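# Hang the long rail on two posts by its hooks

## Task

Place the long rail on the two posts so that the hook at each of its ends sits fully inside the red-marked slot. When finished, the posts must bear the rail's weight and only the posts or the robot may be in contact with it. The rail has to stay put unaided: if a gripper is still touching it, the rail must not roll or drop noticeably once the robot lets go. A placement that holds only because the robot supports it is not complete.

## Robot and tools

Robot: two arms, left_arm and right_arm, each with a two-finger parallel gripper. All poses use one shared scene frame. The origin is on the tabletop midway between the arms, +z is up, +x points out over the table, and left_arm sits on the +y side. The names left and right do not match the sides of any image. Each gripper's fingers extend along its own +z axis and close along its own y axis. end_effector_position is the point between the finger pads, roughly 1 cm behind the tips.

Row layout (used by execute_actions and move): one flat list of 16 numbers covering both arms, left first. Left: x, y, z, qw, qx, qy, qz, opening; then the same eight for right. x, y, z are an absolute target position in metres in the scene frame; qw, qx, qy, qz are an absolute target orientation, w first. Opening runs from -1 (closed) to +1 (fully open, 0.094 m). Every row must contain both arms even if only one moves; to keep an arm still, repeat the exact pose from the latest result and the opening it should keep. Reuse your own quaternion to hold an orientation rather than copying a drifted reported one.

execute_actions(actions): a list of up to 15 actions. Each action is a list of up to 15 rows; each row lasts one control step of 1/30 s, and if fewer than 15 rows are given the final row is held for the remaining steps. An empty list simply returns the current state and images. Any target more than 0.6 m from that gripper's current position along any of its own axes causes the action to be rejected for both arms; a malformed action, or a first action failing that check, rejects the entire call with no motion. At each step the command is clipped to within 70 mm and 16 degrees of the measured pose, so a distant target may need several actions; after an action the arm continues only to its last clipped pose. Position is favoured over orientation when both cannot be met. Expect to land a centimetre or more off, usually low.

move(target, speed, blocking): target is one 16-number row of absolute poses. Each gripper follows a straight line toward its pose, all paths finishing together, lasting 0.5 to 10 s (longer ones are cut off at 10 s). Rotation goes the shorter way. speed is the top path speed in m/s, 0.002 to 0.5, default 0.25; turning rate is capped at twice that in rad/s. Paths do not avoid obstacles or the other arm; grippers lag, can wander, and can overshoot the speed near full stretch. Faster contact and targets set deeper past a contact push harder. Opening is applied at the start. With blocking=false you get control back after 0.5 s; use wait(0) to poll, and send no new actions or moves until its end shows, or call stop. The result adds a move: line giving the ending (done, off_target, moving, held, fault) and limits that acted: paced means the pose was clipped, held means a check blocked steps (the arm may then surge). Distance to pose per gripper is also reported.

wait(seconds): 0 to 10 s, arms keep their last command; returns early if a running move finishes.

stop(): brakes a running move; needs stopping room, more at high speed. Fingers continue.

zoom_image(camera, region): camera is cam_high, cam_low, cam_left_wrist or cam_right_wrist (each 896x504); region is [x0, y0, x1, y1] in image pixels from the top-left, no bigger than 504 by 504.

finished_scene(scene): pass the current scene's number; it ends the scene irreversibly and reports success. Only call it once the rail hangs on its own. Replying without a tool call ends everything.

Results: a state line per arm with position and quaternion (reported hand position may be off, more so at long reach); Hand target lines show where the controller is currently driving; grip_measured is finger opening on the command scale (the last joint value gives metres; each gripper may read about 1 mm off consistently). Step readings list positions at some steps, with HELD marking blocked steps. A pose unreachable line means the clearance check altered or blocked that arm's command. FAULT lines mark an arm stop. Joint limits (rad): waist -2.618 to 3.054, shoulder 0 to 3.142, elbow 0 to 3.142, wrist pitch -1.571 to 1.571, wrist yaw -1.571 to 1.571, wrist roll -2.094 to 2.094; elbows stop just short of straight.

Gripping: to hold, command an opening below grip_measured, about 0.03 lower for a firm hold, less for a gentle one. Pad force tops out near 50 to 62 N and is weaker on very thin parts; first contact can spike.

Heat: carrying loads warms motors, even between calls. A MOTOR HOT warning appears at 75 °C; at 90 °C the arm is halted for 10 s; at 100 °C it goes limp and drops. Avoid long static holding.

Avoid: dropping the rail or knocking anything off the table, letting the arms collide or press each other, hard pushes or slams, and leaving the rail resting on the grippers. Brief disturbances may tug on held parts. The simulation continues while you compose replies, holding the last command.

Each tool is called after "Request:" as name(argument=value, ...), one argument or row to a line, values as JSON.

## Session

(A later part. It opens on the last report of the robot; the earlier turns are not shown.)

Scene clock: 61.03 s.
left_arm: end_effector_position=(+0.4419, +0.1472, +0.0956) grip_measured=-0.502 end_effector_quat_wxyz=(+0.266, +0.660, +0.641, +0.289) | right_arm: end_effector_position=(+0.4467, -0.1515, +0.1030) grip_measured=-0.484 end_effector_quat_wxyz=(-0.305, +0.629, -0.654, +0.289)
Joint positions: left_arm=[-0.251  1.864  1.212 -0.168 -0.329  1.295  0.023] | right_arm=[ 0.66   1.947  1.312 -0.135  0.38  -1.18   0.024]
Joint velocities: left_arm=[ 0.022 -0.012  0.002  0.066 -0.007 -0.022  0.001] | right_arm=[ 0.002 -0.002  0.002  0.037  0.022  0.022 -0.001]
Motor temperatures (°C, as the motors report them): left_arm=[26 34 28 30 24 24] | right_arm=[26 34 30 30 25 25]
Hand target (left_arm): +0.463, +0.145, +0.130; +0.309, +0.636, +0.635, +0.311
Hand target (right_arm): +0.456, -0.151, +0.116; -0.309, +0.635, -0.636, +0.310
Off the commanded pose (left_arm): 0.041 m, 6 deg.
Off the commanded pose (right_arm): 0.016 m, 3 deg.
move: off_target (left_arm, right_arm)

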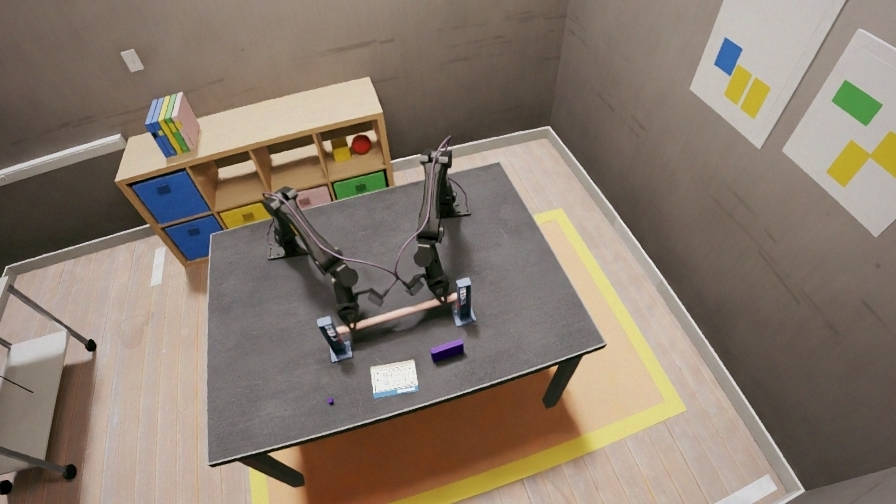

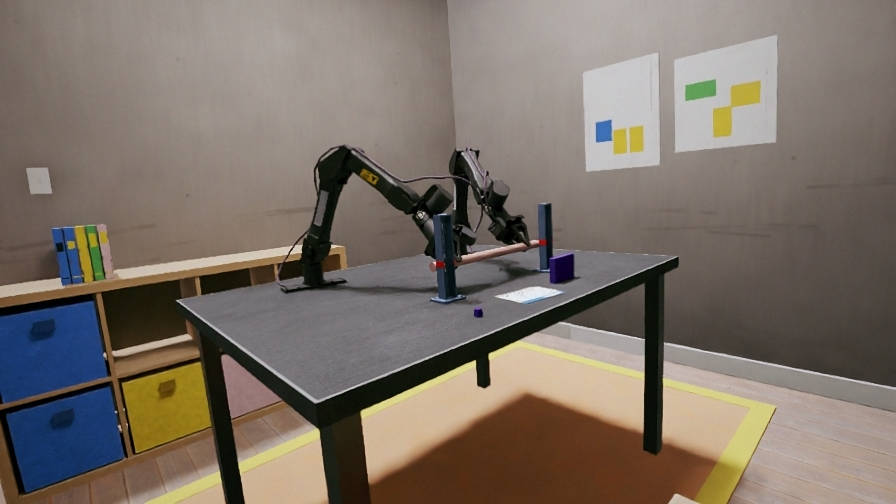

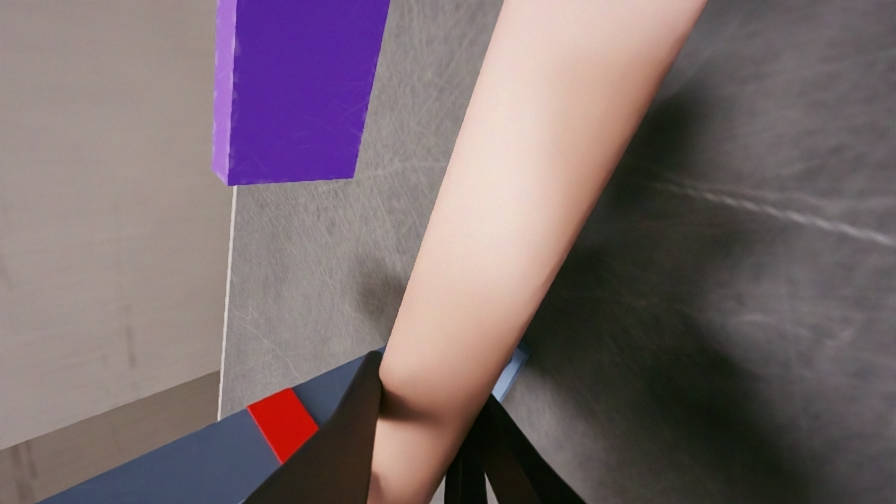

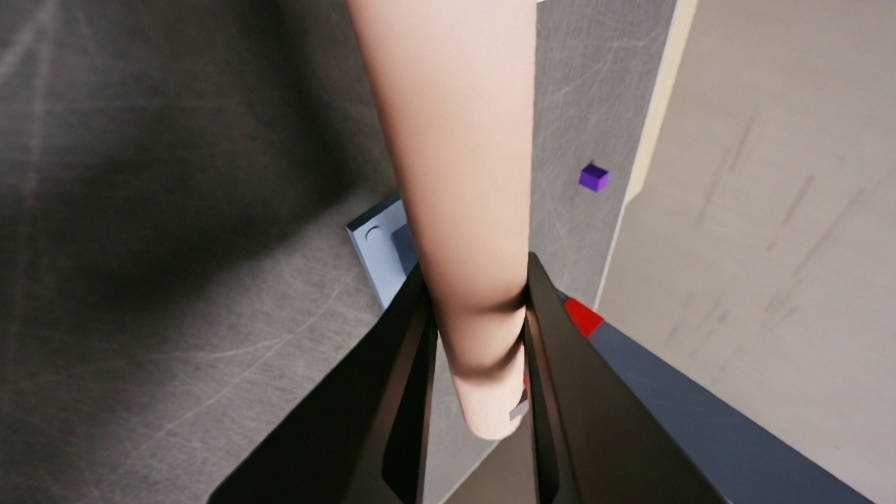

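The right hook has started to enter. I'll advance further and lower the left side slightly.

Request:
move(
  target=[0.476,0.143,0.126,0.31,0.636,0.636,0.31,-0.55,0.467,-0.151,0.115,0.31,-0.636,0.636,-0.31,-0.55],
  speed=0.015,
)

Request:
zoom_image(
  camera="cam_low",
  region=[410, 220, 570, 290],
)

Scene clock: 65.07 s.
left_arm: end_effector_position=(+0.4502, +0.1470, +0.0923) grip_measured=-0.502 end_effector_quat_wxyz=(+0.262, +0.661, +0.641, +0.289) | right_arm: end_effector_position=(+0.4532, -0.1520, +0.1001) grip_measured=-0.484 end_effector_quat_wxyz=(-0.301, +0.630, -0.656, +0.287)
Joint positions: left_arm=[-0.243  1.898  1.247 -0.174 -0.327  1.301  0.023] | right_arm=[ 0.651  1.972  1.343 -0.149  0.371 -1.183  0.024]
Joint velocities: left_arm=[-0.002  0.002  0.012  0.022 -0.11   0.022  0.001] | right_arm=[ 0.002 -0.007 -0.012 -0.051 -0.007  0.022  0.001]
Motor temperatures (°C, as the motors report them): left_arm=[26 34 28 30 24 24] | right_arm=[26 34 30 30 25 25]
Hand target (left_arm): +0.472, +0.145, +0.128; +0.309, +0.636, +0.635, +0.311
Hand target (right_arm): +0.466, -0.152, +0.116; -0.309, +0.635, -0.636, +0.310
Off the commanded pose (left_arm): 0.043 m, 7 deg.
Off the commanded pose (right_arm): 0.020 m, 4 deg.
move: off_target (left_arm, right_arm)

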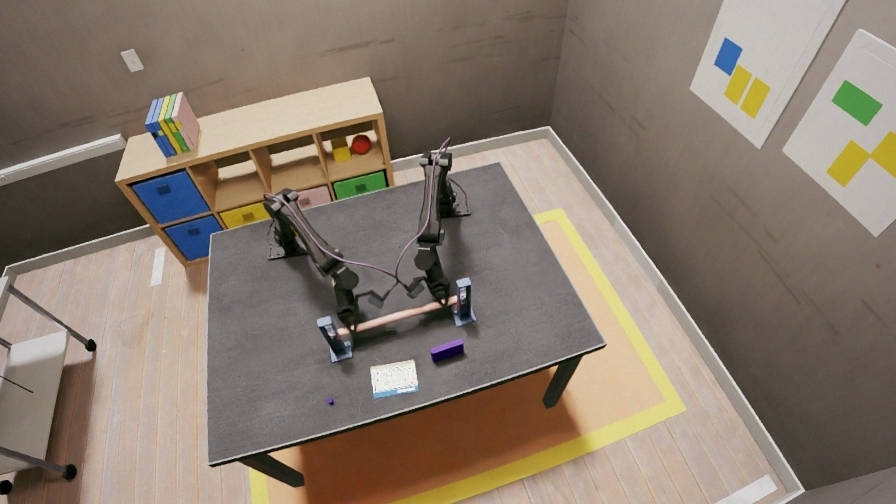

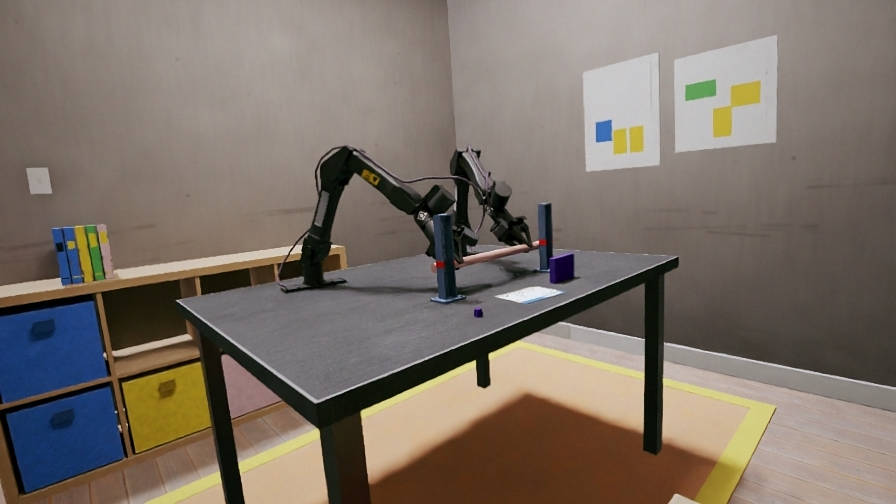

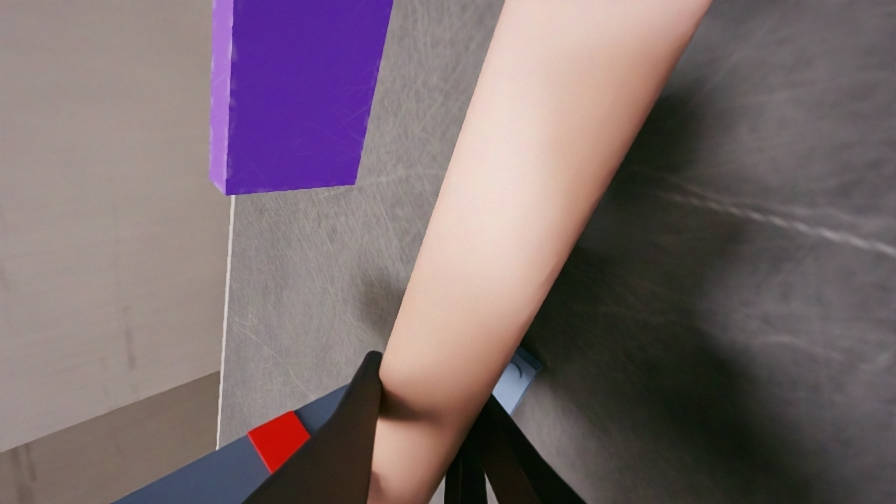

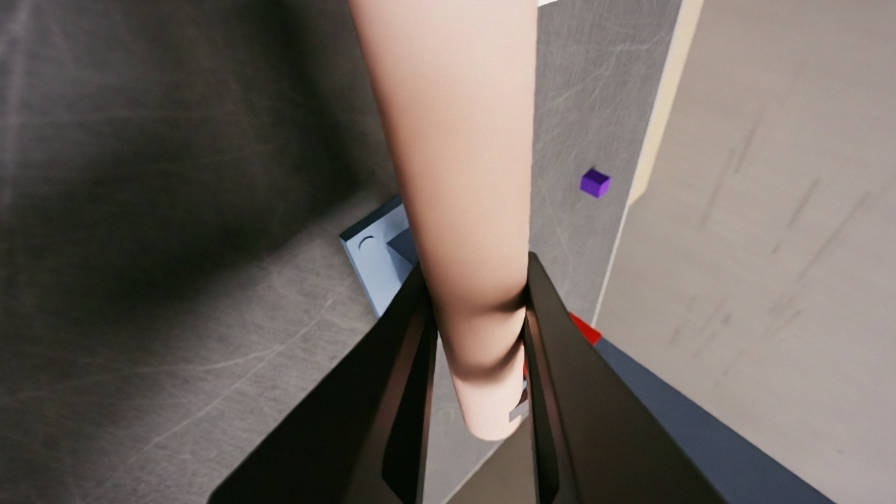

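Region (410, 220, 570, 290) of cam_low's 896x504 image, scaled by 3.150, with more detail than that image has; it fills the top 220 rows of this view, and the rest is white.

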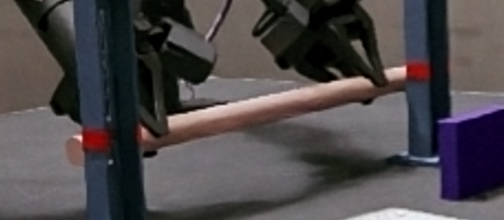

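Both hooks are in. Next I'll lower the rail to seat them.

Request:
move(
  target=[0.478,0.143,0.108,0.285,0.647,0.647,0.285,-0.55,0.469,-0.151,0.099,0.285,-0.647,0.647,-0.285,-0.55],
  speed=0.025,
)

Request:
zoom_image(
  camera="cam_low",
  region=[410, 220, 570, 290],
)

Scene clock: 66.77 s.
left_arm: end_effector_position=(+0.4523, +0.1472, +0.0858) grip_measured=-0.502 end_effector_quat_wxyz=(+0.242, +0.670, +0.647, +0.271) | right_arm: end_effector_position=(+0.4540, -0.1520, +0.0941) grip_measured=-0.484 end_effector_quat_wxyz=(-0.277, +0.639, -0.665, +0.270)
Joint positions: left_arm=[-0.234  1.935  1.312 -0.258 -0.305  1.296  0.023] | right_arm=[ 0.645  2.006  1.417 -0.254  0.354 -1.167  0.024]
Joint velocities: left_arm=[ 0.002  0.012  0.012 -0.037 -0.051 -0.066 -0.001] | right_arm=[-0.002 -0.002  0.012  0.022  0.007  0.037  0.   ]
Motor temperatures (°C, as the motors report them): left_arm=[26 33 29 30 24 24] | right_arm=[26 34 30 30 25 25]
Hand target (left_arm): +0.475, +0.144, +0.110; +0.285, +0.647, +0.646, +0.286
Hand target (right_arm): +0.468, -0.151, +0.099; -0.284, +0.646, -0.648, +0.286
Off the commanded pose (left_arm): 0.034 m, 6 deg.
Off the commanded pose (right_arm): 0.016 m, 3 deg.
move: off_target (left_arm, right_arm)

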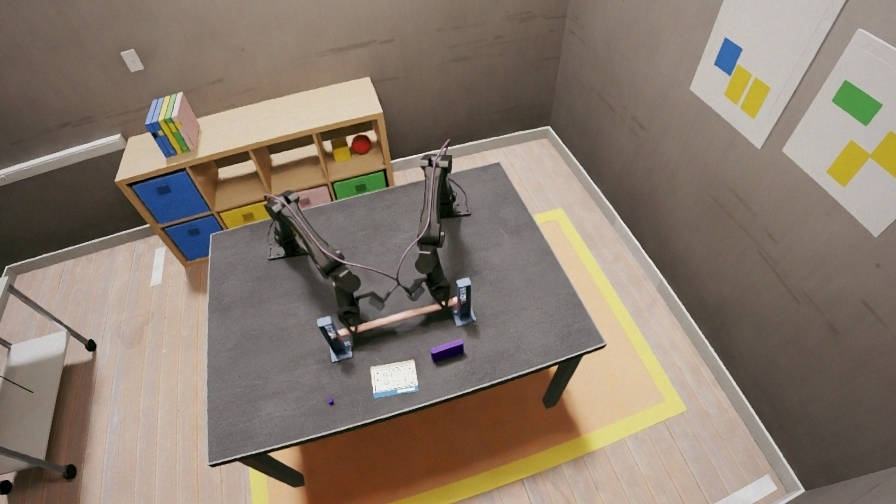

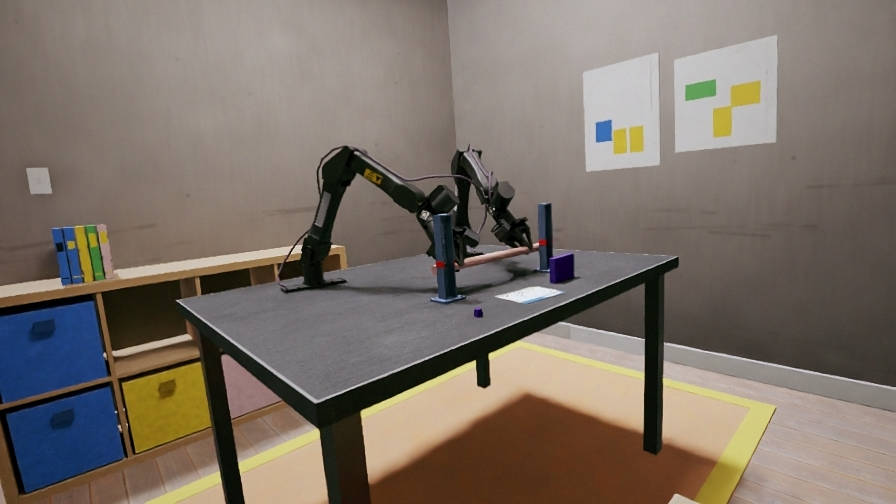

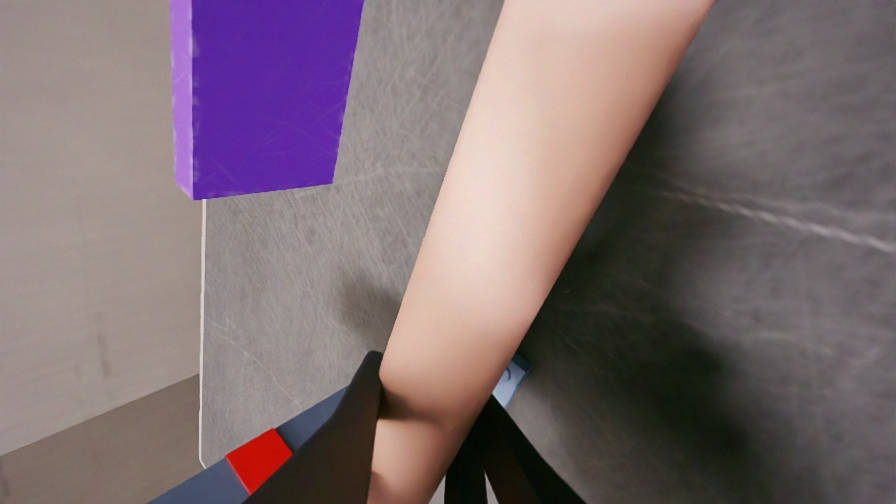

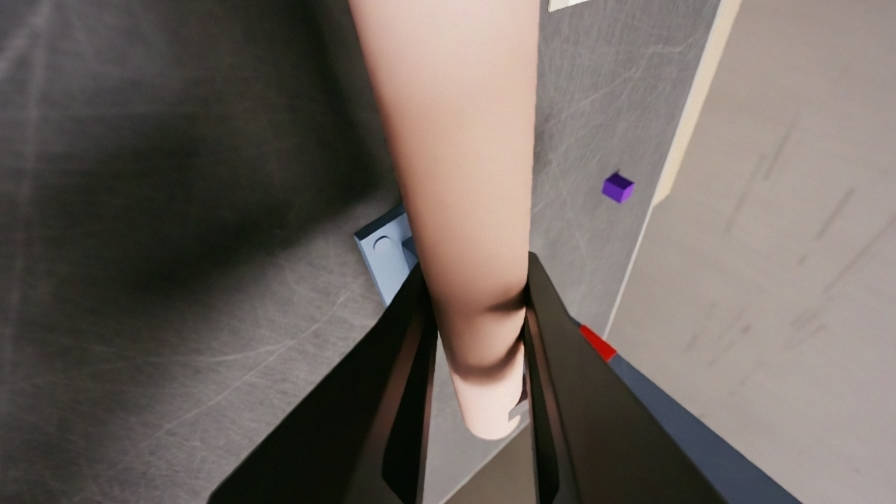

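Region (410, 220, 570, 290) of cam_low's 896x504 image, scaled by 3.150, with more detail than that image has; it fills the top 220 rows of this view, and the rest is white.

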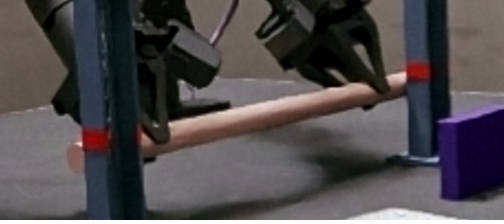

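Request:
move(
  target=[0.46,0.145,0.094,0.26,0.657,0.657,0.26,-0.55,0.458,-0.151,0.094,0.275,-0.651,0.651,-0.275,-0.55],
  speed=0.03,
)

Request:
move(
  target=[0.46,0.145,0.094,0.26,0.657,0.657,0.26,0.3,0.458,-0.151,0.094,0.275,-0.651,0.651,-0.275,0.3],
  speed=0.03,
)

Scene clock: 68.03 s.
left_arm: end_effector_position=(+0.4517, +0.1473, +0.0850) grip_measured=-0.502 end_effector_quat_wxyz=(+0.241, +0.670, +0.649, +0.269) | right_arm: end_effector_position=(+0.4537, -0.1520, +0.0938) grip_measured=-0.484 end_effector_quat_wxyz=(-0.277, +0.636, -0.668, +0.268)
Joint positions: left_arm=[-0.234  1.935  1.312 -0.262 -0.303  1.292  0.023] | right_arm=[ 0.645  2.006  1.417 -0.257  0.353 -1.158  0.024]
Joint velocities: left_arm=[-0.002  0.007  0.007  0.007  0.051  0.007 -0.001] | right_arm=[ 0.007 -0.002  0.007 -0.037  0.022  0.022 -0.001]
Motor temperatures (°C, as the motors report them): left_arm=[26 33 29 30 24 24] | right_arm=[26 34 30 30 24 25]
Hand target (left_arm): +0.460, +0.145, +0.094; +0.260, +0.658, +0.657, +0.261
Hand target (right_arm): +0.458, -0.151, +0.094; -0.275, +0.651, -0.652, +0.275
Off the commanded pose (left_arm): 0.012 m, 3 deg.
Off the commanded pose (right_arm): 0.004 m, 3 deg.
move: off_target (left_arm, right_arm)

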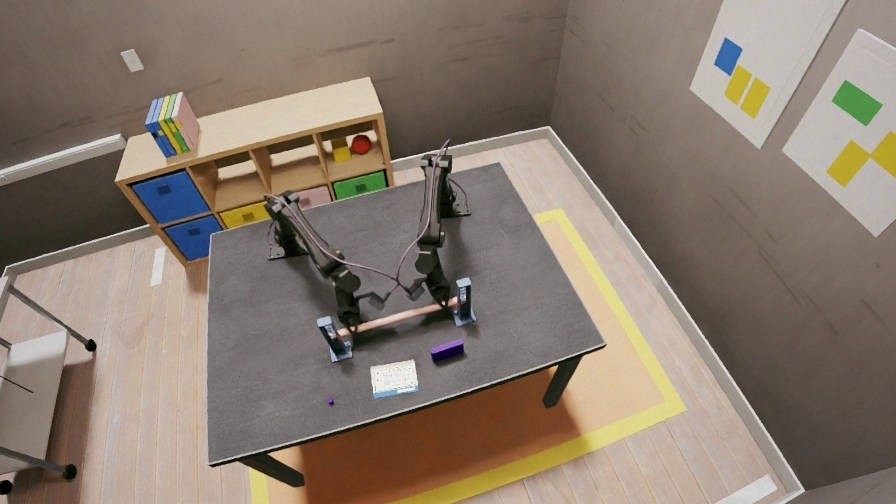

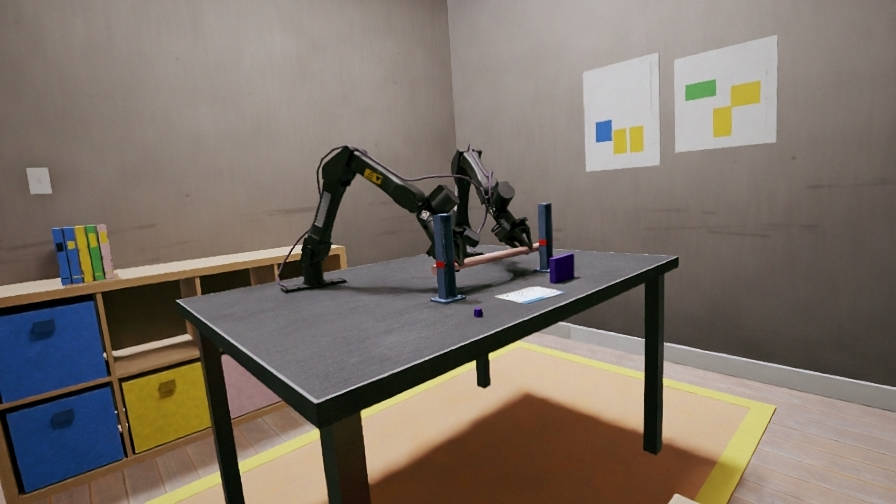

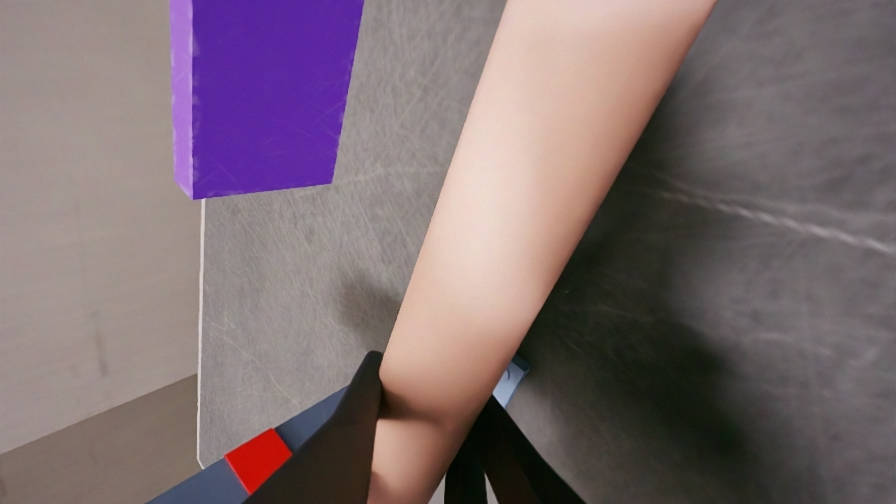

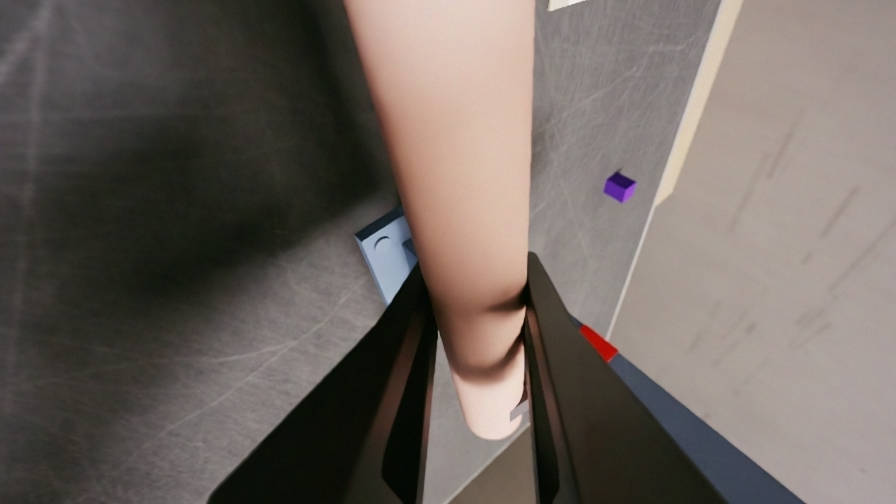

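Scene clock: 69.13 s.
left_arm: end_effector_position=(+0.4511, +0.1450, +0.0845) grip_measured=+0.298 end_effector_quat_wxyz=(+0.245, +0.669, +0.650, +0.263) | right_arm: end_effector_position=(+0.4537, -0.1520, +0.0939) grip_measured=+0.298 end_effector_quat_wxyz=(-0.270, +0.653, -0.652, +0.275)
Joint positions: left_arm=[-0.234  1.935  1.312 -0.262 -0.289  1.285  0.061] | right_arm=[ 0.645  2.006  1.417 -0.256  0.353 -1.208  0.061]
Joint velocities: left_arm=[-0.012  0.002 -0.022  0.051  0.037  0.081  0.   ] | right_arm=[ 0.012 -0.002  0.002  0.007 -0.007  0.037  0.   ]
Motor temperatures (°C, as the motors report them): left_arm=[26 33 29 30 24 24] | right_arm=[26 34 30 30 24 25]
Hand target (left_arm): +0.460, +0.145, +0.094; +0.261, +0.658, +0.657, +0.261
Hand target (right_arm): +0.458, -0.151, +0.094; -0.275, +0.651, -0.651, +0.275
Off the commanded pose (left_arm): 0.013 m, 2 deg.
Off the commanded pose (right_arm): 0.004 m, 1 deg.
move: off_target (left_arm)

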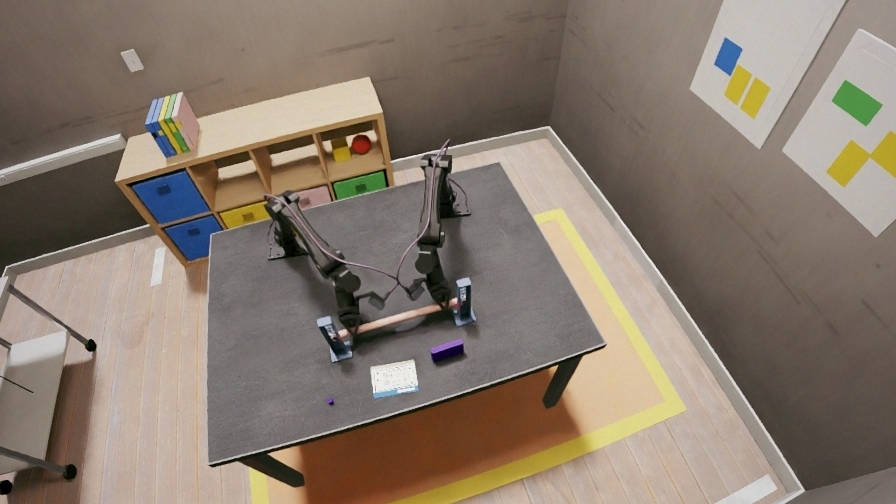

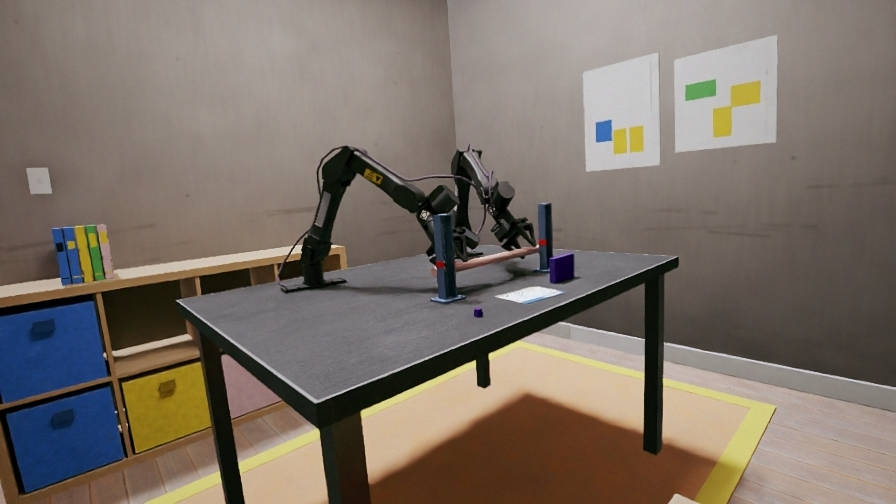

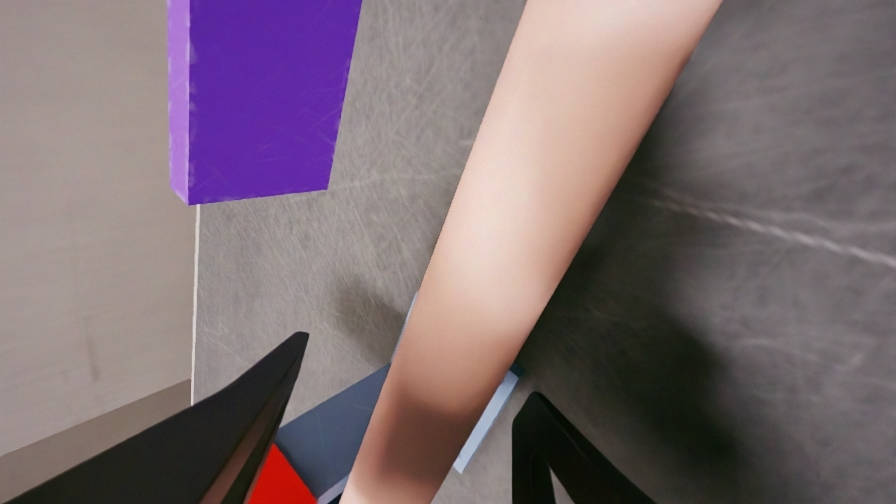

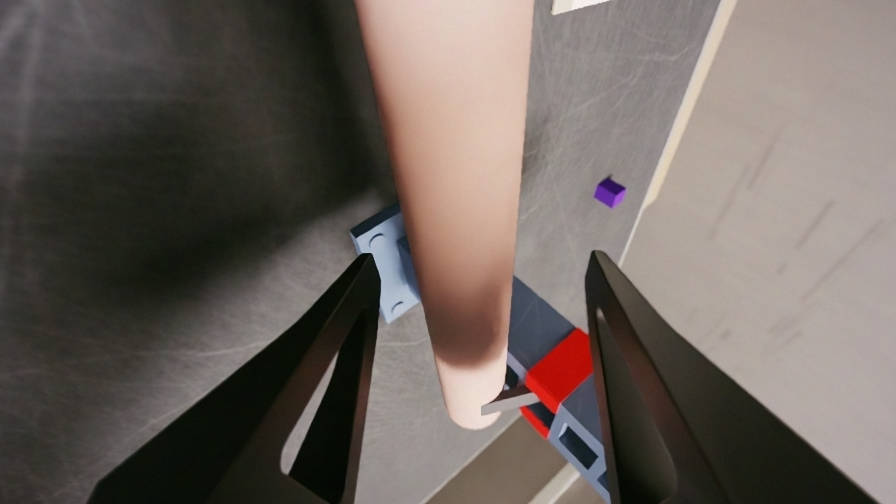

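Request:
move(
  target=[0.41,0.145,0.135,0.26,0.657,0.657,0.26,0.6,0.41,-0.151,0.14,0.275,-0.651,0.651,-0.275,0.6],
  speed=0.15,
)

Scene clock: 70.27 s.
left_arm: end_effector_position=(+0.4139, +0.1446, +0.1308) grip_measured=+0.598 end_effector_quat_wxyz=(+0.258, +0.663, +0.654, +0.258) | right_arm: end_effector_position=(+0.4155, -0.1503, +0.1427) grip_measured=+0.597 end_effector_quat_wxyz=(-0.281, +0.651, -0.648, +0.277)
Joint positions: left_arm=[-0.271  1.749  1.256 -0.382 -0.299  1.238  0.075] | right_arm=[ 0.694  1.826  1.36  -0.369  0.381 -1.176  0.075]
Joint velocities: left_arm=[ 0.002  0.017  0.017  0.037 -0.037  0.007 -0.001] | right_arm=[ 0.007 -0.002  0.007 -0.037  0.037 -0.066 -0.   ]
Motor temperatures (°C, as the motors report them): left_arm=[26 34 28 30 24 24] | right_arm=[26 34 30 30 24 25]
Hand target (left_arm): +0.410, +0.145, +0.135; +0.260, +0.658, +0.658, +0.260
Hand target (right_arm): +0.409, -0.151, +0.140; -0.275, +0.651, -0.652, +0.274
Off the commanded pose (left_arm): 0.006 m, 1 deg.
Off the commanded pose (right_arm): 0.006 m, 1 deg.
move: done

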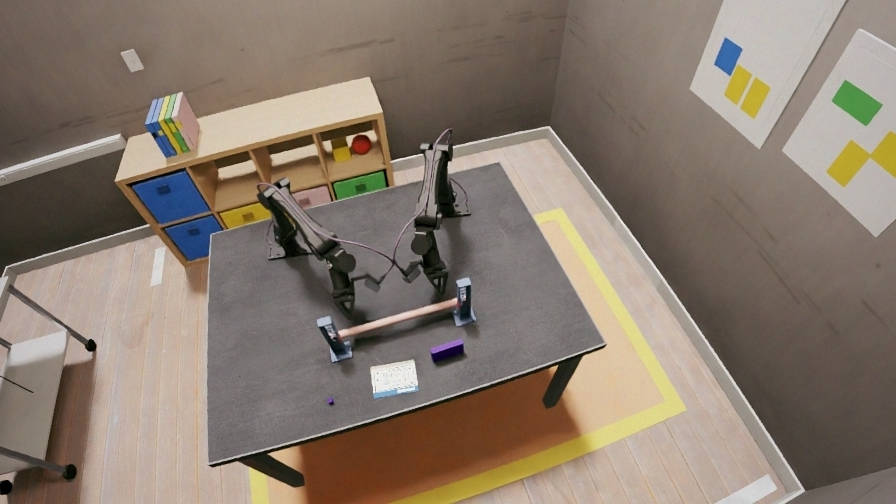

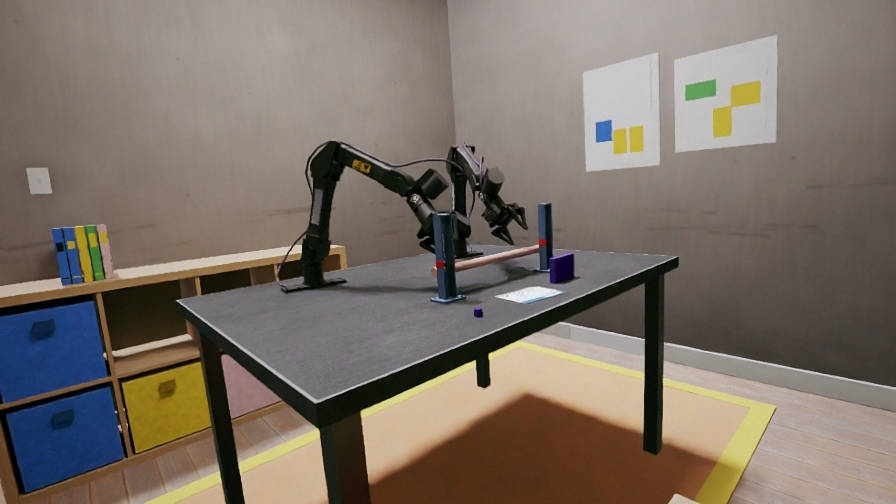

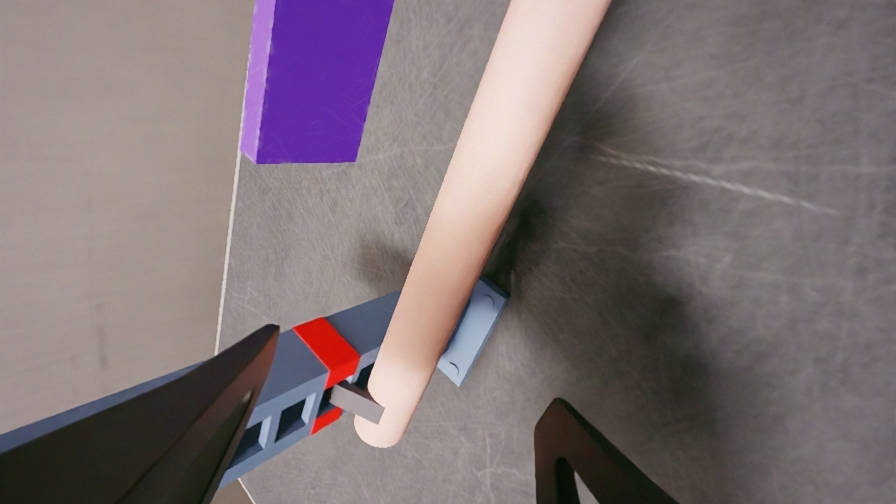

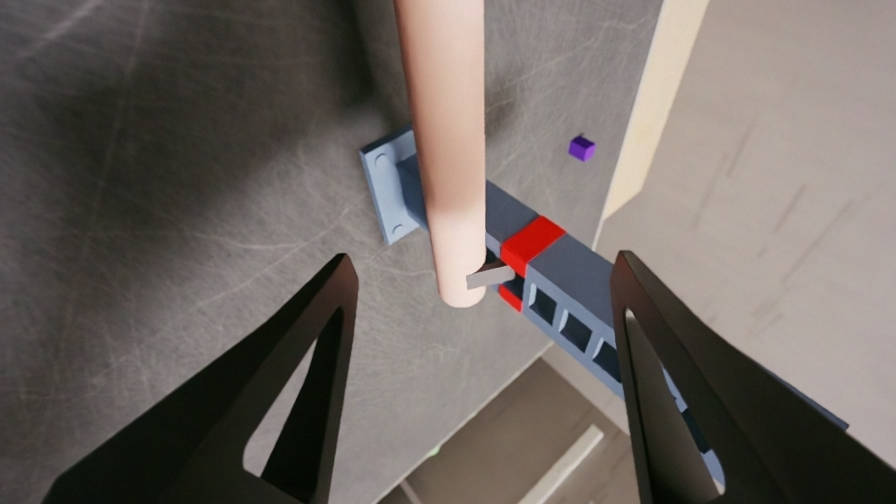

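Request:
zoom_image(
  camera="cam_left_wrist",
  region=[270, 310, 450, 460],
)

Request:
zoom_image(
  camera="cam_low",
  region=[410, 220, 570, 290],
)

Region (270, 310, 450, 460) of cam_left_wrist's 896x504 image, scaled by 2.800, with more detail than that image has.

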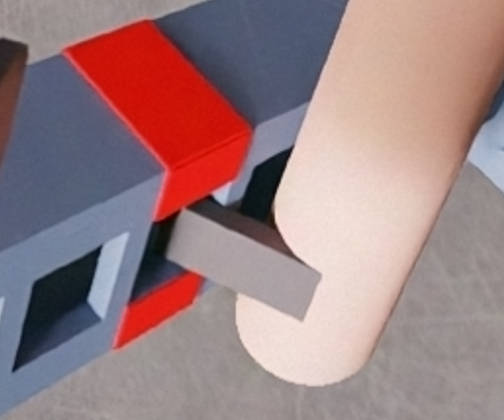

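Region (410, 220, 570, 290) of cam_low's 896x504 image, scaled by 3.150, with more detail than that image has; it fills the top 220 rows of this view, and the rest is white.

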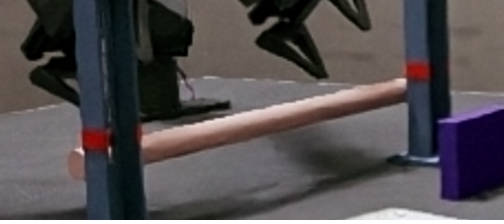

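Request:
finished_scene(
  scene=1,
)

The scene is finished: the task was done.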